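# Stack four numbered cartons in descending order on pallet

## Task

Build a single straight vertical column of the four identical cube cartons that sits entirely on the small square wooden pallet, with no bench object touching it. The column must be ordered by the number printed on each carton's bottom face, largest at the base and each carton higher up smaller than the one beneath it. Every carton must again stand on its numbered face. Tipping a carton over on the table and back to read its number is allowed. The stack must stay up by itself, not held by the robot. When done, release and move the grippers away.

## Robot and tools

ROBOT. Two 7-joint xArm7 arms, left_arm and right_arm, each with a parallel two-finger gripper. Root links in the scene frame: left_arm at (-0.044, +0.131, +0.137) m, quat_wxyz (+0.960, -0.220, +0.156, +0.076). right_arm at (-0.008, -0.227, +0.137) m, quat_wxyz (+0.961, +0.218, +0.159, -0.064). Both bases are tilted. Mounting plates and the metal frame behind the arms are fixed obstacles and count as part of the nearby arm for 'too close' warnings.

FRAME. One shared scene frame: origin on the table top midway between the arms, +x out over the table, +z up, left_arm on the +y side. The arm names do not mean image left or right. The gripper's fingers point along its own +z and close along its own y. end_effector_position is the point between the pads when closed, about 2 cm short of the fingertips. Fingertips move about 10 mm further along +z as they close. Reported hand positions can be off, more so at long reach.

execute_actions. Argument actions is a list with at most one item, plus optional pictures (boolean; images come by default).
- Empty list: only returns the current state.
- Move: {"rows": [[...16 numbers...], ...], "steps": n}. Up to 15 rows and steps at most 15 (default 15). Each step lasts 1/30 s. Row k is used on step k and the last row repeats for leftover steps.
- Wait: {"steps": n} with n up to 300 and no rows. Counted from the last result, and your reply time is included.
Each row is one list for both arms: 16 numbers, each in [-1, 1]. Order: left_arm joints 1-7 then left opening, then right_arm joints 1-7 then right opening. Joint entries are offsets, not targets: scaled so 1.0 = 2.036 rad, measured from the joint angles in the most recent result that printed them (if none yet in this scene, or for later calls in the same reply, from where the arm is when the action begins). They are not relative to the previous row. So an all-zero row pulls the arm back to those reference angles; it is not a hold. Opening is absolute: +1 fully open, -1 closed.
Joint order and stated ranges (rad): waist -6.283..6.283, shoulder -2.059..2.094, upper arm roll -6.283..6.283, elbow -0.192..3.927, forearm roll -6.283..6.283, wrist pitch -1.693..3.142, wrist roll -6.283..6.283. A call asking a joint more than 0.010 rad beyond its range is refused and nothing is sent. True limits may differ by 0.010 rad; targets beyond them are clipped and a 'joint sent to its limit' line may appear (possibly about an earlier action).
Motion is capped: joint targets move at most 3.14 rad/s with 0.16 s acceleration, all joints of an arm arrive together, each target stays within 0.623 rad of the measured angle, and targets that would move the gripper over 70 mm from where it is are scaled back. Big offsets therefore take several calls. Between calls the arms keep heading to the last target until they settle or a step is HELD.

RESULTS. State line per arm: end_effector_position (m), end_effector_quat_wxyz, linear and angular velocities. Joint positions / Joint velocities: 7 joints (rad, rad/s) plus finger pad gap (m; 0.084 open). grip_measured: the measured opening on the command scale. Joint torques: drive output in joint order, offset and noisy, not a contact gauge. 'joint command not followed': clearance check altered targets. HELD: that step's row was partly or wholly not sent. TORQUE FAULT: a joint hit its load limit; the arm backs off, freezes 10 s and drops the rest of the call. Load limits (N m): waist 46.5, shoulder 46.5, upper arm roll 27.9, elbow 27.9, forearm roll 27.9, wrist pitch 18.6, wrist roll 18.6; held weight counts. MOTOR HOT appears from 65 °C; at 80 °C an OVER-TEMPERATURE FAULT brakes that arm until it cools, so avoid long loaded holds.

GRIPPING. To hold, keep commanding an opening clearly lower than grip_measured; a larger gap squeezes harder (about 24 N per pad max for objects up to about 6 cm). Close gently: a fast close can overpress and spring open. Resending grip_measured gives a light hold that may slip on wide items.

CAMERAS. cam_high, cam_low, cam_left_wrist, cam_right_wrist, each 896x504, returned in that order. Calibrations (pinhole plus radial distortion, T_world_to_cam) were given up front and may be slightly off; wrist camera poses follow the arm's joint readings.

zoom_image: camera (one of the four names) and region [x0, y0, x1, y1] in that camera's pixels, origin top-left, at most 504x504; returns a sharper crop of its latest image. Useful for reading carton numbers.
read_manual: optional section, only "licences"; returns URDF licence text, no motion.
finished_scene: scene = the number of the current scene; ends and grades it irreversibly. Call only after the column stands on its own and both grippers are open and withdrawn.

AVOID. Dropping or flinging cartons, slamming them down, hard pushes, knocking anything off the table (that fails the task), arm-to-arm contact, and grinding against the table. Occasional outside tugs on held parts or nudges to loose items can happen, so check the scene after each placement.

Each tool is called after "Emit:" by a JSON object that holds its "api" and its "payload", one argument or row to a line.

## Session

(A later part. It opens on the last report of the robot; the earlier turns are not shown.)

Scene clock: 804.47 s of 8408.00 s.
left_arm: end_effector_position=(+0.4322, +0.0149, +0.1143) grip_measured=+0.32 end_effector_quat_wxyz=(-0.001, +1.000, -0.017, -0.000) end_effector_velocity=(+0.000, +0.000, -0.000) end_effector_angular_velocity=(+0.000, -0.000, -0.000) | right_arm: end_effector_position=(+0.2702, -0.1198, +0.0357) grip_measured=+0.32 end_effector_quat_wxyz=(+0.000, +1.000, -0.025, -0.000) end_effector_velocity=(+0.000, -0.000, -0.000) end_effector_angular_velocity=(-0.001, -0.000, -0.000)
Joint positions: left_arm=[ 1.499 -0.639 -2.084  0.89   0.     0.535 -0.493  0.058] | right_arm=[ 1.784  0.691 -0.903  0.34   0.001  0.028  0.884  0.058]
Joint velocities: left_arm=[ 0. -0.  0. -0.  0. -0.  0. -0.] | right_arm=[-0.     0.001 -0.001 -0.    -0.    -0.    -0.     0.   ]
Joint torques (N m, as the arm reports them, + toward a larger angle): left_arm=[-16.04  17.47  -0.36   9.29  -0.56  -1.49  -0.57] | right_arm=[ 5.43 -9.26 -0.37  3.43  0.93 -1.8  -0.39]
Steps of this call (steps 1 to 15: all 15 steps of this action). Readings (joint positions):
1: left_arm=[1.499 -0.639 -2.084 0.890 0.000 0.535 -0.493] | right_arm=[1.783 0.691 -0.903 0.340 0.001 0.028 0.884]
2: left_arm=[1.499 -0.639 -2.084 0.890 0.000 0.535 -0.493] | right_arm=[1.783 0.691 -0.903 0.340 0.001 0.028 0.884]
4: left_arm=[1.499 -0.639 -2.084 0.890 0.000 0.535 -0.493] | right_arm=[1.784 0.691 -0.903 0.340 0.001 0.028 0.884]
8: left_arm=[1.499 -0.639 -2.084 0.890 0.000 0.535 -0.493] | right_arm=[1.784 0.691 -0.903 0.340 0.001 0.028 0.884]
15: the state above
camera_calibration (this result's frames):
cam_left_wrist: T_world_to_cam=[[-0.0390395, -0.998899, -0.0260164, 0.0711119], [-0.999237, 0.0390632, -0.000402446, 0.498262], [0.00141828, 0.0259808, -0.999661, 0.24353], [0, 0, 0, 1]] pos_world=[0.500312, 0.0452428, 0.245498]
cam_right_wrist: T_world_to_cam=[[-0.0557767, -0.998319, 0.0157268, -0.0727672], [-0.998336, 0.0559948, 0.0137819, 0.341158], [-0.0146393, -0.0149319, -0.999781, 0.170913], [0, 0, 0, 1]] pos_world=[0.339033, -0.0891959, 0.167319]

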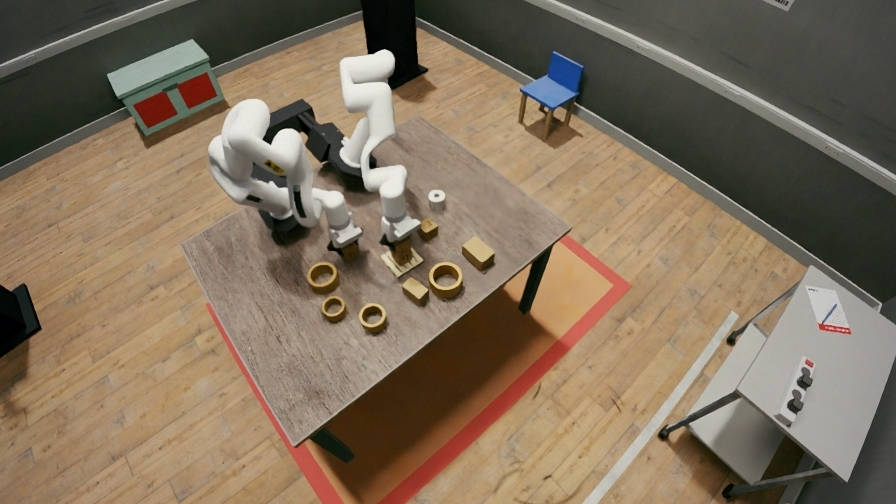

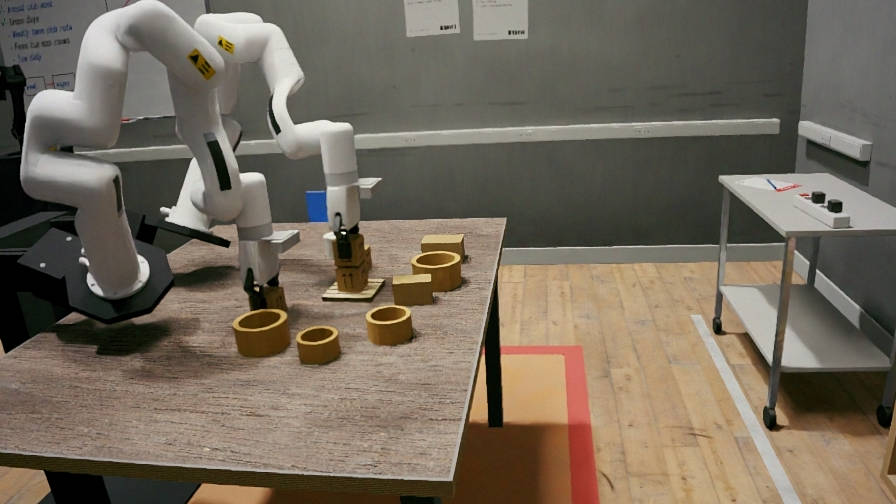

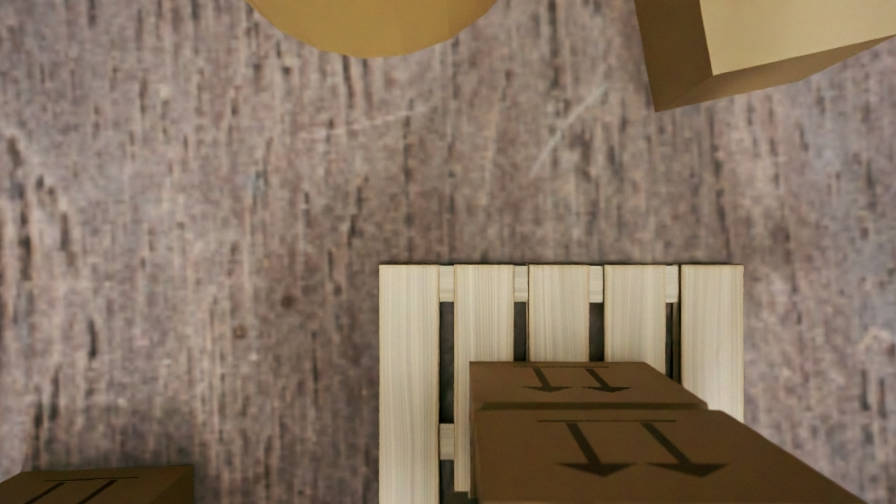

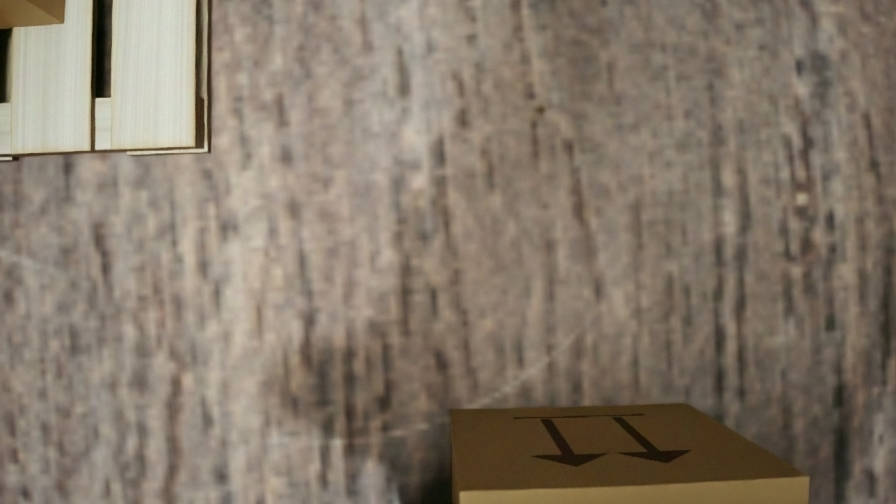

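Emit:
{"api": "execute_actions", "payload": {
  "actions": [
    {"rows":[[0.002,-0.0007,-0.0016,0,0,-0.0014,0,-0.3,0.01,-0.004,-0.008,-0.001,0,0.006,0,-0.3],[0.004,-0.0014,-0.0032,0,0,-0.0027,0,-0.3,0.028,-0.011,-0.023,-0.004,0,0.016,0,-0.3],[0.006,-0.0021,-0.0048,0,0,-0.0041,0,-0.3,0.052,-0.02,-0.042,-0.007,0,0.03,0,-0.3],[0.008,-0.0028,-0.0064,0,0,-0.0055,0,-0.3,0.08,-0.03,-0.065,-0.011,0,0.046,0,-0.3],[0.01,-0.0035,-0.008,0,0,-0.0068,0,-0.3,0.11,-0.041,-0.089,-0.014,0,0.063,0,-0.3],[0.0117,-0.0041,-0.0093,0,0,-0.008,0,-0.3,0.14,-0.05,-0.113,-0.016,0,0.08,0,-0.3],[0.0131,-0.0046,-0.0104,0,0,-0.009,0,-0.3,0.1685,-0.0585,-0.137,-0.018,0,0.0965,0,-0.3],[0.0143,-0.005,-0.0114,0.0001,0,-0.0098,0,-0.3,0.2,-0.063,-0.164,-0.019,0,0.113,0,-0.3],[0.0152,-0.0053,-0.0121,0.0001,0,-0.0104,0,-0.3,0.232,-0.067,-0.191,-0.019,0,0.13,0,-0.3],[0.0152,-0.0053,-0.0121,0.0001,0,-0.0104,0,-0.3,0.264,-0.071,-0.219,-0.019,0,0.147,0,-0.3],[0.0152,-0.0053,-0.0121,0.0001,0,-0.0104,0,-0.3,0.296,-0.074,-0.246,-0.019,0,0.164,0,-0.3],[0.0152,-0.0053,-0.0121,0.0001,0,-0.0104,0,-0.3,0.328,-0.077,-0.274,-0.019,0,0.18,0,-0.3],[0.0152,-0.0053,-0.0121,0.0001,0,-0.0104,0,-0.3,0.356,-0.079,-0.298,-0.019,0,0.195,0,-0.3],[0.0152,-0.0053,-0.0121,0.0001,0,-0.0104,0,-0.3,0.378,-0.0805,-0.317,-0.019,0,0.207,0,-0.3],[0.0152,-0.0053,-0.0121,0.0001,0,-0.0104,0,-0.3,0.3934,-0.0815,-0.33,-0.0187,0,0.2151,0,-0.3]],"steps":15}
  ],
  "pictures": false
}}

Emit:
{"api": "execute_actions", "payload": {
  "actions": [
    {"steps":18}
  ],
  "pictures": false
}}

Emit:
{"api": "execute_actions", "payload": {
  "actions": [
    {"rows":[[0,0,0,0,0,0,0,-0.1,0,0,0,0,0,0,0,-0.3],[0,0,0,0,0,0,0,0.1,0,0,0,0,0,0,0,-0.3],[0,0,0,0,0,0,0,0.3,0,0,0,0,0,0,0,-0.3],[0,0,0,0,0,0,0,0.4,0,0,0,0,0,0,0,-0.3],[0,0,0,0,0,0,0,0.5,0,0,0,0,0,0,0,-0.3],[0,0,0,0,0,0,0,0.6,0,0,0,0,0,0,0,-0.3],[0,0,0,0,0,0,0,0.7,0,0,0,0,0,0,0,-0.3],[0,0,0,0,0,0,0,0.8,0,0,0,0,0,0,0,-0.3]],"steps":12}
  ],
  "pictures": false
}}

Emit:
{"api": "execute_actions", "payload": {
  "actions": [
    {"rows":[[-0.005,0.0017,0.004,0,0,0.004,0,0.8,0,0,0,0,0,0,0,-0.3],[-0.013,0.004,0.0105,0,0,0.009,0,0.8,0,0,0,0,0,0,0,-0.3],[-0.023,0.007,0.019,0.0005,0,0.016,0,0.8,0,0,0,0,0,0,0,-0.3],[-0.034,0.0105,0.028,0.001,0,0.024,0,0.8,0,0,0,0,0,0,0,-0.3],[-0.045,0.0137,0.037,0.0017,0,0.0315,0,0.8,0,0,0,0,0,0,0,-0.3],[-0.056,0.017,0.0455,0.0025,0,0.039,0,0.8,0,0,0,0,0,0,0,-0.3],[-0.067,0.02,0.0545,0.0033,0,0.047,0,0.8,0,0,0,0,0,0,0,-0.3],[-0.078,0.023,0.0635,0.0042,0,0.0545,0,0.8,0,0,0,0,0,0,0,-0.3],[-0.088,0.0255,0.072,0.005,0,0.0615,0,0.8,0,0,0,0,0,0,0,-0.3],[-0.097,0.028,0.079,0.0058,0,0.068,0,0.8,0,0,0,0,0,0,0,-0.3],[-0.103,0.0293,0.084,0.0063,0,0.072,0,0.8,0,0,0,0,0,0,0,-0.3],[-0.1073,0.0303,0.0874,0.0067,0,0.0751,0,0.8,0,0,0,0,0,0,0,-0.3]],"steps":15}
  ],
  "pictures": false
}}

Emit:
{"api": "execute_actions", "payload": {
  "actions": [
    {"steps":8}
  ],
  "pictures": false
}}

Emit:
{"api": "execute_actions", "payload": {
  "actions": [
    {"rows":[[-0.01,0.001,0.016,-0.006,0,0,0.008,0.8,0,0,0,0,0,0,0,-0.3],[-0.025,0.003,0.042,-0.015,0,-0.001,0.02,0.8,0,0,0,0,0,0,0,-0.3],[-0.044,0.005,0.074,-0.026,0,-0.002,0.036,0.8,-0.012,0.002,0.009,0.012,0,0.005,-0.001,-0.3],[-0.064,0.008,0.107,-0.037,0,-0.003,0.051,0.8,-0.036,0.007,0.028,0.035,0,0.014,-0.003,-0.3],[-0.083,0.01,0.139,-0.049,0,-0.004,0.067,0.8,-0.068,0.013,0.053,0.067,0,0.027,-0.005,-0.3],[-0.102,0.012,0.171,-0.06,0,-0.004,0.082,0.8,-0.1,0.019,0.078,0.098,0,0.04,-0.008,-0.3],[-0.121,0.015,0.204,-0.071,0,-0.005,0.098,0.8,-0.136,0.026,0.106,0.133,0,0.054,-0.01,-0.3],[-0.141,0.017,0.236,-0.082,0,-0.006,0.113,0.8,-0.172,0.033,0.135,0.168,0,0.068,-0.013,-0.3],[-0.158,0.019,0.265,-0.092,0,-0.007,0.127,0.8,-0.207,0.039,0.163,0.204,0,0.082,-0.016,-0.3],[-0.174,0.021,0.291,-0.102,0,-0.0075,0.14,0.8,-0.243,0.046,0.191,0.239,0,0.097,-0.018,-0.3],[-0.185,0.022,0.31,-0.108,0,-0.008,0.149,0.8,-0.279,0.053,0.219,0.274,0,0.111,-0.021,-0.3],[-0.1928,0.0233,0.3232,-0.1128,0,-0.0083,0.155,0.8,-0.315,0.06,0.247,0.309,0,0.125,-0.024,-0.3],[-0.1928,0.0233,0.3232,-0.1128,0,-0.0083,0.155,0.8,-0.351,0.067,0.275,0.345,0,0.139,-0.026,-0.3],[-0.1928,0.0233,0.3232,-0.1128,0,-0.0083,0.155,0.8,-0.379,0.072,0.297,0.372,0,0.15,-0.029,-0.3],[-0.1928,0.0233,0.3232,-0.1128,0,-0.0083,0.155,0.8,-0.399,0.0758,0.3128,0.3916,0,0.1582,-0.03,-0.3]],"steps":15}
  ],
  "pictures": false
}}

Emit:
{"api": "execute_actions", "payload": {
  "actions": [
    {"steps":25}
  ]
}}

Emit:
{"api": "zoom_image", "payload": {
  "camera": "cam_right_wrist",
  "region": [420, 300, 740, 450]
}}

Scene clock: 892.53 s of 8408.00 s.
left_arm: end_effector_position=(+0.4322, +0.0150, +0.1062) grip_measured=+0.32 end_effector_quat_wxyz=(-0.001, +1.000, -0.017, -0.000) end_effector_velocity=(+0.001, -0.002, -0.002) end_effector_angular_velocity=(-0.005, -0.004, -0.002) | right_arm: end_effector_position=(+0.2755, -0.1201, +0.1071) grip_measured=+0.32 end_effector_quat_wxyz=(+0.003, +1.000, -0.026, +0.006) end_effector_velocity=(+0.000, +0.005, +0.220) end_effector_angular_velocity=(+0.010, -0.003, -0.002)
Joint positions: left_arm=[ 1.528 -0.649 -2.107  0.891  0.     0.514 -0.493  0.058] | right_arm=[ 2.306  0.555 -1.337  0.304  0.001  0.317  0.884  0.058]
Joint velocities: left_arm=[ 0.012 -0.002 -0.012  0.003  0.001 -0.01   0.    -0.   ] | right_arm=[ 1.79  -0.229 -1.525 -0.017 -0.002  0.944  0.     0.   ]
Joint torques (N m, as the arm reports them, + toward a larger angle): left_arm=[-16.56  18.48  -0.48   9.28  -0.57  -1.61  -0.51] | right_arm=[ 4.76 -2.74 -0.19  7.04  1.48 -1.72 -0.1 ]
Steps of this call (steps 1 to 15: the robot went on to your last target; steps 16 to 90: nothing new was sent; then 84.57 s passed at rest; steps 91 to 105: all 15 steps of this action). Readings (joint positions):
91: left_arm=[1.499 -0.639 -2.084 0.890 0.000 0.535 -0.493] | right_arm=[1.784 0.691 -0.903 0.340 0.001 0.028 0.884]
92: left_arm=[1.499 -0.639 -2.084 0.891 0.000 0.534 -0.493] | right_arm=[1.785 0.691 -0.905 0.340 0.001 0.029 0.884]
94: left_arm=[1.502 -0.640 -2.087 0.891 0.000 0.532 -0.493] | right_arm=[1.804 0.684 -0.921 0.337 0.001 0.041 0.884]
98: left_arm=[1.515 -0.645 -2.097 0.890 0.000 0.523 -0.493] | right_arm=[1.926 0.639 -1.020 0.322 0.001 0.111 0.884]
105: the state above

Scene clock: 893.13 s of 8408.00 s.
left_arm: end_effector_position=(+0.4323, +0.0149, +0.1060) grip_measured=+0.32 end_effector_quat_wxyz=(-0.001, +1.000, -0.017, -0.000) end_effector_velocity=(-0.000, -0.000, +0.000) end_effector_angular_velocity=(-0.001, +0.000, +0.002) | right_arm: end_effector_position=(+0.2706, -0.1201, +0.1394) grip_measured=+0.32 end_effector_quat_wxyz=(+0.001, +1.000, -0.026, -0.000) end_effector_velocity=(-0.000, +0.001, +0.001) end_effector_angular_velocity=(+0.002, -0.001, +0.001)
Joint positions: left_arm=[ 1.529 -0.65  -2.108  0.891  0.     0.514 -0.493  0.058] | right_arm=[ 2.583  0.526 -1.574  0.302  0.001  0.466  0.884  0.058]
Joint velocities: left_arm=[-0.     0.     0.    -0.    -0.002 -0.    -0.     0.   ] | right_arm=[ 0.007 -0.    -0.005  0.001  0.001  0.002  0.     0.   ]
Joint torques (N m, as the arm reports them, + toward a larger angle): left_arm=[-15.88  17.8   -0.64   8.87  -0.65  -1.6   -0.61] | right_arm=[ 4.11 -0.21 -0.48  8.65  1.34 -1.56 -0.05]
Steps of this call (steps 1 to 18: the robot went on to your last target). Readings (joint positions):
1: left_arm=[1.529 -0.650 -2.108 0.891 0.000 0.514 -0.493] | right_arm=[2.365 0.548 -1.387 0.304 0.001 0.349 0.884]
2: left_arm=[1.529 -0.650 -2.108 0.891 0.000 0.514 -0.493] | right_arm=[2.421 0.542 -1.434 0.303 0.001 0.378 0.884]
4: left_arm=[1.529 -0.650 -2.108 0.891 0.000 0.514 -0.493] | right_arm=[2.507 0.533 -1.507 0.304 0.001 0.423 0.884]
8: left_arm=[1.529 -0.650 -2.108 0.891 0.000 0.514 -0.493] | right_arm=[2.568 0.527 -1.560 0.302 0.001 0.457 0.884]
18: the state above

Scene clock: 893.53 s of 8408.00 s.
left_arm: end_effector_position=(+0.4323, +0.0149, +0.1060) grip_measured=+0.79 end_effector_quat_wxyz=(-0.001, +1.000, -0.017, -0.000) end_effector_velocity=(-0.000, -0.000, +0.000) end_effector_angular_velocity=(-0.001, +0.001, -0.000) | right_arm: end_effector_position=(+0.2706, -0.1201, +0.1394) grip_measured=+0.32 end_effector_quat_wxyz=(+0.001, +1.000, -0.026, -0.000) end_effector_velocity=(+0.001, +0.001, +0.001) end_effector_angular_velocity=(+0.002, -0.001, -0.001)
Joint positions: left_arm=[ 1.529 -0.65  -2.108  0.891  0.     0.514 -0.493  0.076] | right_arm=[ 2.583  0.526 -1.574  0.302  0.001  0.466  0.884  0.058]
Joint velocities: left_arm=[ 0.     0.002 -0.    -0.     0.001  0.    -0.     0.004] | right_arm=[ 0.     0.    -0.     0.002  0.     0.    -0.     0.   ]
Joint torques (N m, as the arm reports them, + toward a larger angle): left_arm=[-16.15  17.71  -0.39   9.03  -0.65  -1.39  -0.64] | right_arm=[ 4.23 -1.08  0.05  8.68  1.02 -1.63  0.  ]
Steps of this call (steps 1 to 12: all 12 steps of this action). Readings (joint positions):
1: left_arm=[1.529 -0.650 -2.108 0.891 0.000 0.514 -0.493] | right_arm=[2.584 0.526 -1.575 0.302 0.001 0.466 0.884]
2: left_arm=[1.529 -0.650 -2.108 0.891 0.000 0.514 -0.493] | right_arm=[2.584 0.526 -1.575 0.302 0.001 0.466 0.884]
4: left_arm=[1.529 -0.650 -2.108 0.891 0.000 0.514 -0.493] | right_arm=[2.583 0.526 -1.575 0.302 0.001 0.466 0.884]
8: left_arm=[1.529 -0.650 -2.108 0.891 0.000 0.514 -0.493] | right_arm=[2.583 0.526 -1.574 0.302 0.001 0.466 0.884]
12: the state above

Scene clock: 894.03 s of 8408.00 s.
left_arm: end_effector_position=(+0.4337, +0.0135, +0.1595) grip_measured=+0.80 end_effector_quat_wxyz=(+0.001, +1.000, -0.018, +0.002) end_effector_velocity=(-0.004, -0.005, +0.077) end_effector_angular_velocity=(-0.011, +0.001, -0.008) | right_arm: end_effector_position=(+0.2706, -0.1201, +0.1394) grip_measured=+0.32 end_effector_quat_wxyz=(+0.001, +1.000, -0.026, -0.000) end_effector_velocity=(-0.000, -0.000, -0.000) end_effector_angular_velocity=(-0.001, +0.000, +0.001)
Joint positions: left_arm=[ 1.334 -0.594 -1.95   0.904  0.     0.649 -0.493  0.077] | right_arm=[ 2.583  0.526 -1.574  0.302  0.001  0.466  0.884  0.058]
Joint velocities: left_arm=[-0.285  0.073  0.227  0.027  0.001  0.198 -0.001 -0.   ] | right_arm=[ 0.001  0.001  0.001 -0.001  0.     0.     0.    -0.   ]
Joint torques (N m, as the arm reports them, + toward a larger angle): left_arm=[-9.98 10.5  -0.58  8.7  -0.54 -1.5  -0.63] | right_arm=[ 3.93 -0.41  0.29  8.66  1.18 -1.69 -0.32]
Steps of this call (steps 1 to 15: all 15 steps of this action). Readings (joint positions):
1: left_arm=[1.529 -0.650 -2.108 0.891 0.000 0.514 -0.493] | right_arm=[2.583 0.526 -1.574 0.302 0.001 0.466 0.884]
2: left_arm=[1.528 -0.650 -2.107 0.891 0.000 0.515 -0.493] | right_arm=[2.583 0.526 -1.574 0.302 0.001 0.466 0.884]
4: left_arm=[1.519 -0.647 -2.099 0.890 0.000 0.522 -0.493] | right_arm=[2.583 0.526 -1.574 0.302 0.001 0.466 0.884]
8: left_arm=[1.461 -0.629 -2.052 0.893 0.000 0.562 -0.493] | right_arm=[2.583 0.526 -1.574 0.302 0.001 0.466 0.884]
15: the state above

Scene clock: 894.30 s of 8408.00 s.
left_arm: end_effector_position=(+0.4325, +0.0147, +0.1643) grip_measured=+0.80 end_effector_quat_wxyz=(-0.000, +1.000, -0.017, +0.000) end_effector_velocity=(+0.001, -0.001, +0.004) end_effector_angular_velocity=(-0.001, -0.002, -0.000) | right_arm: end_effector_position=(+0.2706, -0.1201, +0.1394) grip_measured=+0.32 end_effector_quat_wxyz=(+0.001, +1.000, -0.026, -0.000) end_effector_velocity=(-0.000, +0.001, +0.000) end_effector_angular_velocity=(+0.000, -0.000, +0.002)
Joint positions: left_arm=[ 1.313 -0.589 -1.931  0.904  0.     0.666 -0.493  0.077] | right_arm=[ 2.583  0.526 -1.574  0.302  0.001  0.466  0.884  0.058]
Joint velocities: left_arm=[-0.013  0.002  0.01   0.003  0.     0.009 -0.     0.   ] | right_arm=[ 0.001 -0.001  0.001  0.001 -0.001  0.001  0.     0.   ]
Joint torques (N m, as the arm reports them, + toward a larger angle): left_arm=[-15.06  11.93  -0.74  10.22  -0.56  -1.5   -0.66] | right_arm=[ 4.19 -0.93 -0.15  8.87  0.87 -2.   -0.05]
Steps of this call (steps 1 to 8: the robot went on to your last target). Readings (joint positions):
1: left_arm=[1.326 -0.592 -1.944 0.904 0.000 0.654 -0.493] | right_arm=[2.583 0.526 -1.574 0.302 0.001 0.466 0.884]
2: left_arm=[1.321 -0.591 -1.940 0.904 0.000 0.658 -0.493] | right_arm=[2.583 0.526 -1.574 0.302 0.001 0.466 0.884]
4: left_arm=[1.316 -0.589 -1.935 0.904 0.000 0.663 -0.493] | right_arm=[2.583 0.526 -1.574 0.302 0.001 0.466 0.884]
8: the state above

Scene clock: 894.80 s of 8408.00 s.
left_arm: end_effector_position=(+0.4331, +0.1416, +0.1793) grip_measured=+0.80 end_effector_quat_wxyz=(-0.009, +1.000, -0.012, +0.005) end_effector_velocity=(-0.069, +0.303, +0.010) end_effector_angular_velocity=(-0.101, +0.075, +0.051) | right_arm: end_effector_position=(+0.3547, -0.0551, +0.1730) grip_measured=+0.32 end_effector_quat_wxyz=(+0.009, +0.999, -0.025, +0.019) end_effector_velocity=(+0.259, +0.230, +0.084) end_effector_angular_velocity=(-0.036, -0.016, +0.041)
Joint positions: left_arm=[ 1.005 -0.551 -1.415  0.724  0.     0.652 -0.246  0.077] | right_arm=[ 2.211  0.597 -1.283  0.669  0.001  0.613  0.856  0.058]
Joint velocities: left_arm=[-0.821  0.102  1.394 -0.487  0.    -0.032  0.655  0.   ] | right_arm=[-1.332  0.255  1.041  1.302 -0.001  0.525 -0.1   -0.   ]
Joint torques (N m, as the arm reports them, + toward a larger angle): left_arm=[-10.55  -3.12  -1.88  10.39  -0.55  -1.23  -0.83] | right_arm=[ 5.84 -5.62 -0.89 10.38  0.97 -1.64 -0.27]
Steps of this call (steps 1 to 15: all 15 steps of this action). Readings (joint positions):
1: left_arm=[1.312 -0.588 -1.931 0.904 0.000 0.666 -0.493] | right_arm=[2.583 0.526 -1.574 0.302 0.001 0.466 0.884]
2: left_arm=[1.311 -0.588 -1.929 0.903 0.000 0.666 -0.492] | right_arm=[2.583 0.526 -1.574 0.302 0.001 0.466 0.884]
4: left_arm=[1.295 -0.587 -1.905 0.894 0.000 0.665 -0.479] | right_arm=[2.581 0.526 -1.573 0.304 0.001 0.467 0.884]
8: left_arm=[1.208 -0.576 -1.756 0.843 0.000 0.661 -0.409] | right_arm=[2.502 0.541 -1.510 0.380 0.001 0.499 0.877]
15: the state above

Scene clock: 895.63 s of 8408.00 s.
left_arm: end_effector_position=(+0.4250, +0.1719, +0.1795) grip_measured=+0.79 end_effector_quat_wxyz=(-0.002, +1.000, -0.009, +0.001) end_effector_velocity=(-0.000, -0.001, +0.000) end_effector_angular_velocity=(-0.001, -0.000, -0.002) | right_arm: end_effector_position=(+0.4279, +0.0176, +0.1876) grip_measured=+0.32 end_effector_quat_wxyz=(+0.003, +1.000, -0.018, -0.002) end_effector_velocity=(+0.002, +0.001, +0.001) end_effector_angular_velocity=(+0.003, -0.003, -0.001)
Joint positions: left_arm=[ 0.922 -0.542 -1.27   0.675  0.001  0.648 -0.178  0.076] | right_arm=[ 1.771  0.68  -0.939  1.096  0.     0.79   0.822  0.058]
Joint velocities: left_arm=[-0.001  0.    -0.002 -0.    -0.002 -0.     0.001 -0.   ] | right_arm=[-0.003  0.001  0.002  0.005  0.    -0.001  0.    -0.   ]
Joint torques (N m, as the arm reports them, + toward a larger angle): left_arm=[-22.62  -2.89  -7.26   8.83  -1.45  -0.97   0.06] | right_arm=[ 13.54 -13.06   3.    17.48   2.58  -6.03   1.07]
Steps of this call (steps 1 to 25: the robot went on to your last target). Readings (joint positions):
1: left_arm=[0.980 -0.548 -1.372 0.709 0.000 0.651 -0.226] | right_arm=[2.166 0.605 -1.248 0.713 0.001 0.631 0.852]
2: left_arm=[0.961 -0.546 -1.338 0.697 0.000 0.651 -0.211] | right_arm=[2.121 0.614 -1.212 0.758 0.001 0.649 0.849]
4: left_arm=[0.939 -0.543 -1.302 0.684 0.000 0.650 -0.193] | right_arm=[2.027 0.631 -1.138 0.849 0.001 0.686 0.842]
8: left_arm=[0.924 -0.542 -1.282 0.677 0.000 0.649 -0.181] | right_arm=[1.850 0.665 -1.000 1.023 0.001 0.755 0.829]
25: the state above
camera_calibration (this result's frames):
cam_left_wrist: T_world_to_cam=[[-0.023481, -0.999309, -0.0287955, 0.223376], [-0.999717, 0.0235785, -0.00305181, 0.488241], [0.00372866, 0.0287157, -0.999581, 0.303124], [0, 0, 0, 1]] pos_world=[0.492218, 0.203005, 0.310919]
cam_right_wrist: T_world_to_cam=[[-0.0416916, -0.99892, 0.0205311, 0.0638693], [-0.998969, 0.0420457, 0.0171276, 0.488671], [-0.0179724, -0.0197958, -0.999642, 0.328569], [0, 0, 0, 1]] pos_world=[0.496735, 0.049758, 0.318771]

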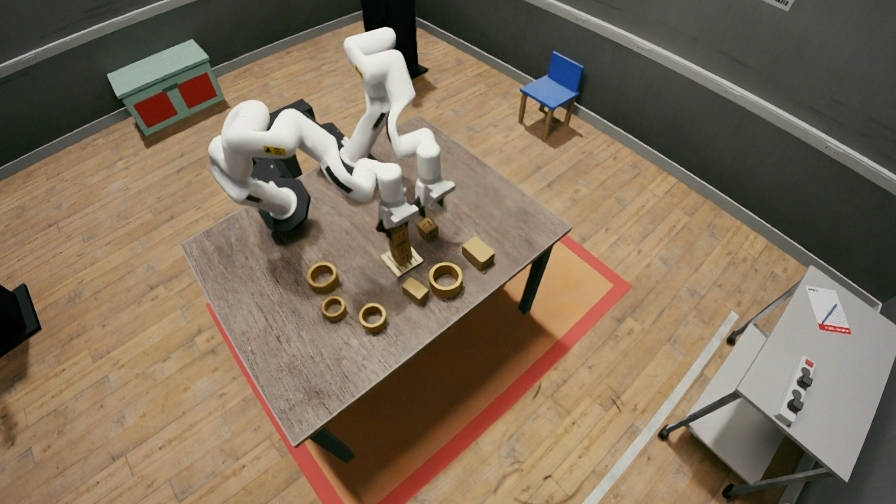

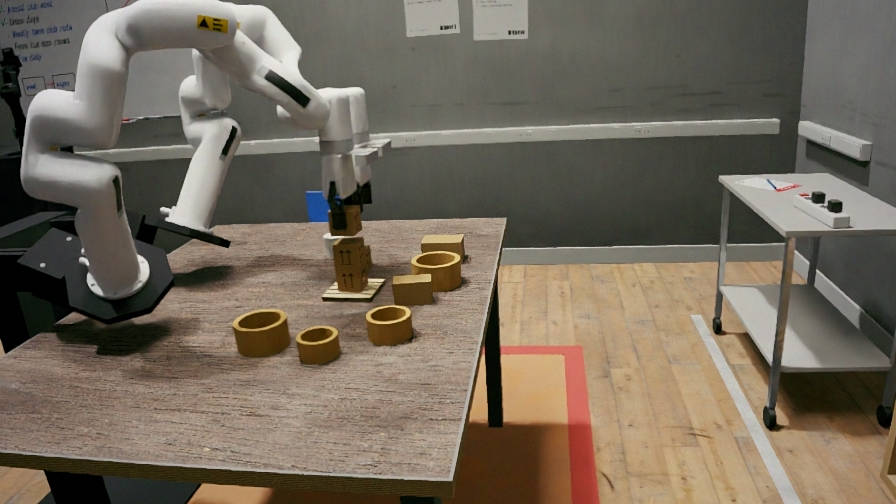

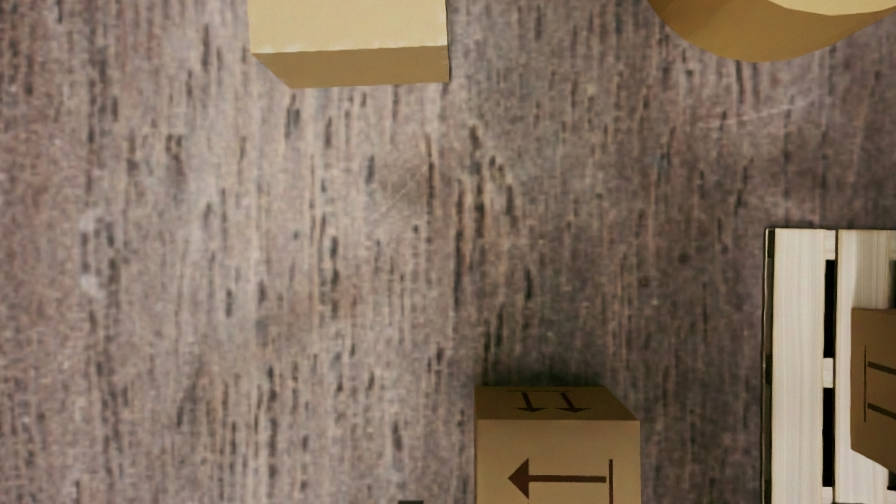

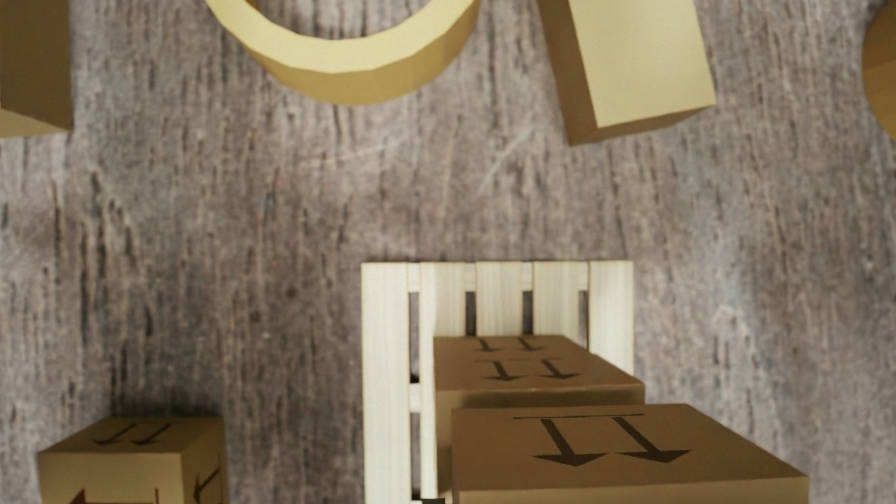

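Region (420, 300, 740, 450) of cam_right_wrist's 896x504 image, scaled by 1.575, with more detail than that image has; it fills the top 236 rows of this view, and the rest is white.

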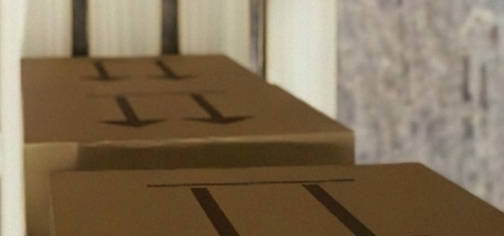

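The grippers' knuckles are touching; move left away now.

Emit:
{"api": "execute_actions", "payload": {
  "actions": [
    {"rows":[[0,0,0.01,0,0,0,0,0.8,0,0,0,0,0,0,0,-0.3],[0,0,0.02,0,0,0,0,0.8,0,0,0,0,0,0,0,-0.3],[0,0,0.032,0,0,0,0,0.8,0,0,0,0,0,0,0,-0.3],[0,0,0.044,0,0,0,0,0.8,0,0,0,0,0,0,0,-0.3],[0,0,0.056,0,0,0,0,0.8,0,0,0,0,0,0,0,-0.3],[0,0,0.068,0,0,0,0,0.8,-0.003,0.001,0.002,-0.0005,0,-0.003,0,-0.3],[0,0,0.078,0,0,0,0,0.8,-0.006,0.003,0.005,-0.001,0,-0.007,0,-0.3],[0,0,0.085,0,0,0,0,0.8,-0.009,0.0045,0.0077,-0.002,0,-0.011,0,-0.3],[0,0,0.09,0,0,0,0,0.8,-0.012,0.006,0.01,-0.0025,0,-0.0145,0,-0.3],[0,0,0.09,0,0,0,0,0.8,-0.0145,0.007,0.012,-0.003,0,-0.0173,0,-0.3],[0,0,0.09,0,0,0,0,0.8,-0.0163,0.0078,0.0137,-0.0033,0,-0.0194,0.0005,-0.3]],"steps":15}
  ],
  "pictures": false
}}

Emit:
{"api": "execute_actions", "payload": {
  "actions": [
    {"steps":15}
  ]
}}

Emit:
{"api": "zoom_image", "payload": {
  "camera": "cam_right_wrist",
  "region": [420, 300, 740, 450]
}}

Scene clock: 907.67 s of 8408.00 s.
left_arm: end_effector_position=(+0.4324, +0.2424, +0.1796) grip_measured=+0.80 end_effector_quat_wxyz=(-0.004, +0.997, +0.077, +0.001) end_effector_velocity=(+0.004, +0.030, +0.004) end_effector_angular_velocity=(+0.007, -0.012, +0.072) | right_arm: end_effector_position=(+0.4283, +0.0206, +0.1768) grip_measured=+0.32 end_effector_quat_wxyz=(-0.000, +1.000, -0.017, +0.000) end_effector_velocity=(+0.000, -0.006, -0.028) end_effector_angular_velocity=(-0.012, +0.007, -0.008)
Joint positions: left_arm=[ 0.921 -0.541 -1.096  0.674  0.     0.648 -0.178  0.077] | right_arm=[ 1.743  0.694 -0.914  1.091  0.001  0.755  0.823  0.058]
Joint velocities: left_arm=[-0.006 -0.006  0.077  0.004  0.002 -0.002 -0.001  0.   ] | right_arm=[-0.06   0.027  0.038 -0.021 -0.004 -0.055  0.003  0.   ]
Joint torques (N m, as the arm reports them, + toward a larger angle): left_arm=[-11.26 -10.48  -0.87   9.89  -0.83  -1.43  -0.72] | right_arm=[ 11.08 -13.48  -0.23  11.25   1.64  -1.83  -0.2 ]
Steps of this call (steps 1 to 15: the robot went on to your last target; steps 16 to 90: nothing new was sent; then 8.53 s passed at rest; steps 91 to 105: all 15 steps of this action). Readings (joint positions):
91: left_arm=[0.920 -0.541 -1.270 0.674 0.000 0.649 -0.178] | right_arm=[1.771 0.680 -0.938 1.098 0.001 0.792 0.823]
92: left_arm=[0.920 -0.541 -1.268 0.674 0.000 0.649 -0.178] | right_arm=[1.771 0.680 -0.938 1.098 0.001 0.792 0.823]
94: left_arm=[0.918 -0.541 -1.259 0.674 0.000 0.649 -0.177] | right_arm=[1.771 0.680 -0.937 1.099 0.001 0.789 0.823]
98: left_arm=[0.916 -0.540 -1.196 0.673 -0.000 0.649 -0.177] | right_arm=[1.774 0.679 -0.929 1.108 0.002 0.780 0.823]
105: the state above

Scene clock: 908.17 s of 8408.00 s.
left_arm: end_effector_position=(+0.4328, +0.2463, +0.1799) grip_measured=+0.80 end_effector_quat_wxyz=(-0.004, +0.997, +0.082, +0.002) end_effector_velocity=(+0.000, +0.001, -0.000) end_effector_angular_velocity=(+0.001, +0.000, +0.001) | right_arm: end_effector_position=(+0.4285, +0.0201, +0.1746) grip_measured=+0.32 end_effector_quat_wxyz=(+0.000, +1.000, -0.018, +0.000) end_effector_velocity=(-0.001, -0.000, -0.001) end_effector_angular_velocity=(-0.002, +0.001, +0.001)
Joint positions: left_arm=[ 0.922 -0.542 -1.087  0.675  0.001  0.648 -0.178  0.077] | right_arm=[ 1.738  0.696 -0.911  1.09   0.     0.75   0.823  0.058]
Joint velocities: left_arm=[ 0.001  0.     0.002  0.     0.002 -0.    -0.     0.   ] | right_arm=[-0.001  0.001  0.001 -0.001 -0.    -0.    -0.    -0.   ]
Joint torques (N m, as the arm reports them, + toward a larger angle): left_arm=[-10.31 -10.57  -0.24  10.    -0.44  -1.56  -0.45] | right_arm=[  9.91 -12.13  -0.17  10.69   1.39  -1.9   -0.1 ]
Steps of this call (steps 1 to 15: the robot went on to your last target). Readings (joint positions):
1: left_arm=[0.921 -0.541 -1.094 0.675 0.000 0.648 -0.178] | right_arm=[1.741 0.695 -0.913 1.091 0.000 0.753 0.823]
2: left_arm=[0.921 -0.541 -1.092 0.675 0.001 0.648 -0.178] | right_arm=[1.740 0.695 -0.912 1.090 0.000 0.752 0.823]
4: left_arm=[0.921 -0.542 -1.090 0.675 0.001 0.648 -0.178] | right_arm=[1.739 0.695 -0.912 1.090 0.000 0.751 0.823]
8: left_arm=[0.921 -0.542 -1.088 0.675 0.001 0.648 -0.178] | right_arm=[1.738 0.696 -0.911 1.090 0.000 0.750 0.823]
15: the state above
All arms were judged still, so your last target was given up. Only a new action makes them travel on or press farther. Fingers that are still opening or closing keep moving.
camera_calibration (this result's frames):
cam_left_wrist: T_world_to_cam=[[0.158613, -0.986789, -0.0329959, 0.216788], [-0.987341, -0.158535, -0.00499808, 0.534179], [-0.000298947, 0.033371, -0.999443, 0.302021], [0, 0, 0, 1]] pos_world=[0.493122, 0.288531, 0.311676]
cam_right_wrist: T_world_to_cam=[[-0.0405567, -0.999062, 0.0151629, 0.0670406], [-0.999081, 0.0407584, 0.0132354, 0.490171], [-0.013841, -0.0146121, -0.999797, 0.313852], [0, 0, 0, 1]] pos_world=[0.496783, 0.0515852, 0.306284]

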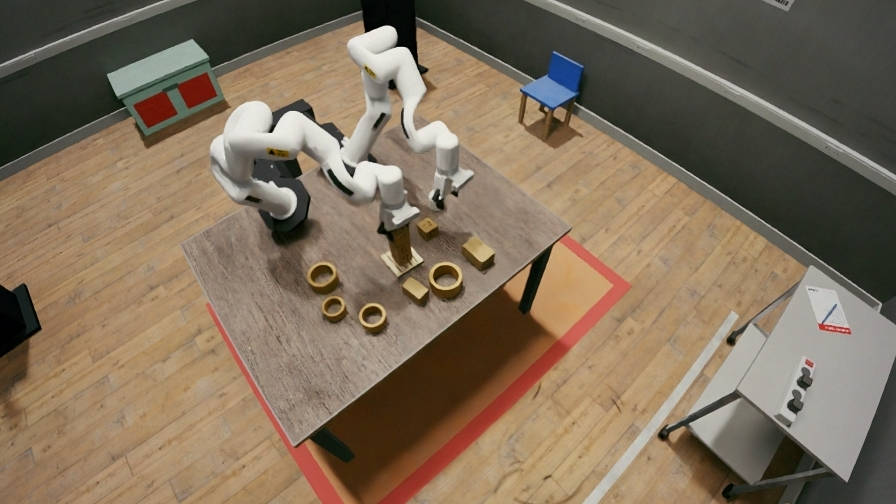

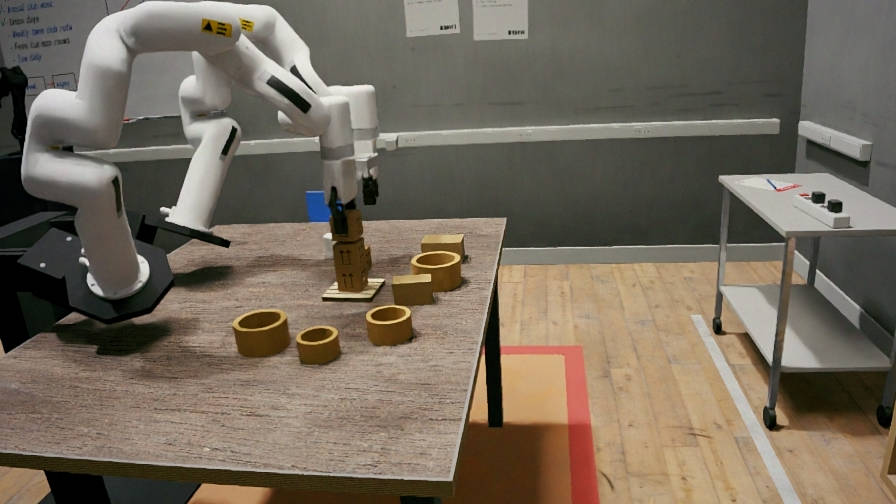

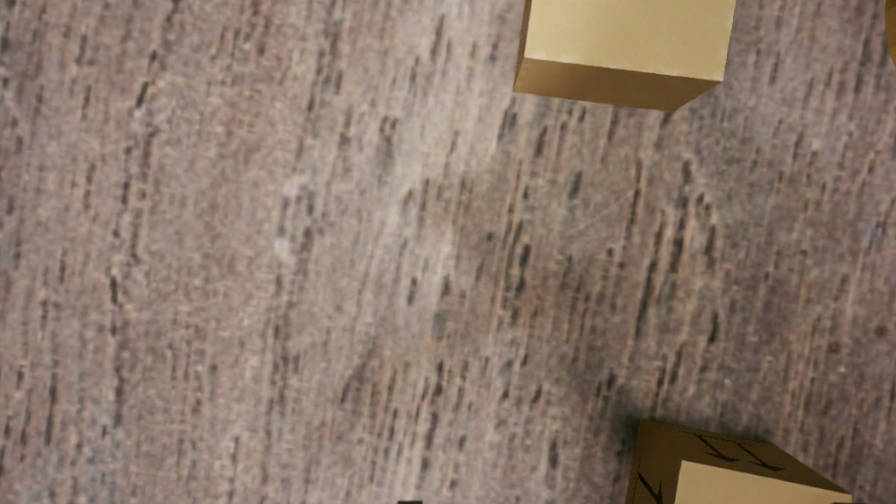

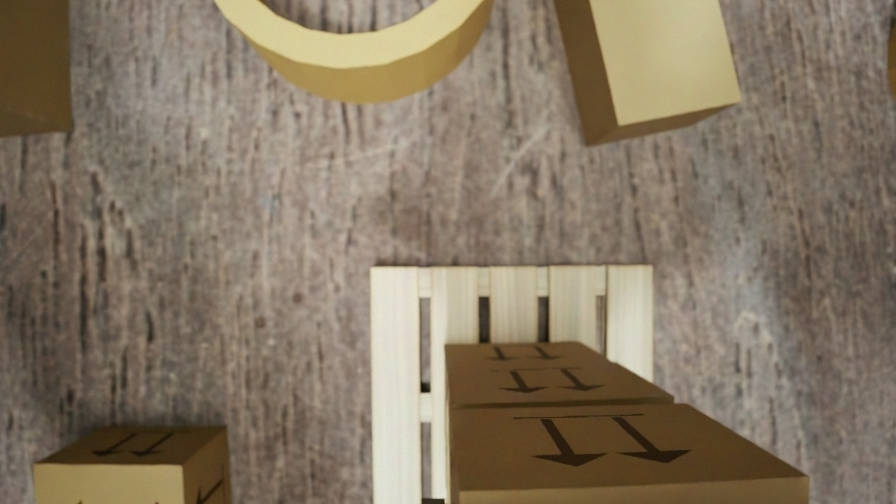

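Region (420, 300, 740, 450) of cam_right_wrist's 896x504 image, scaled by 1.575, with more detail than that image has; it fills the top 236 rows of this view, and the rest is white.

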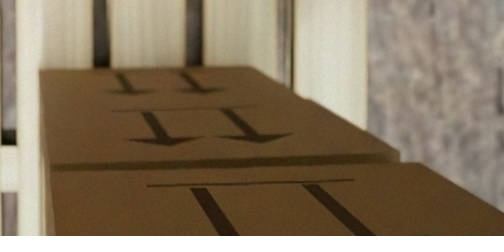

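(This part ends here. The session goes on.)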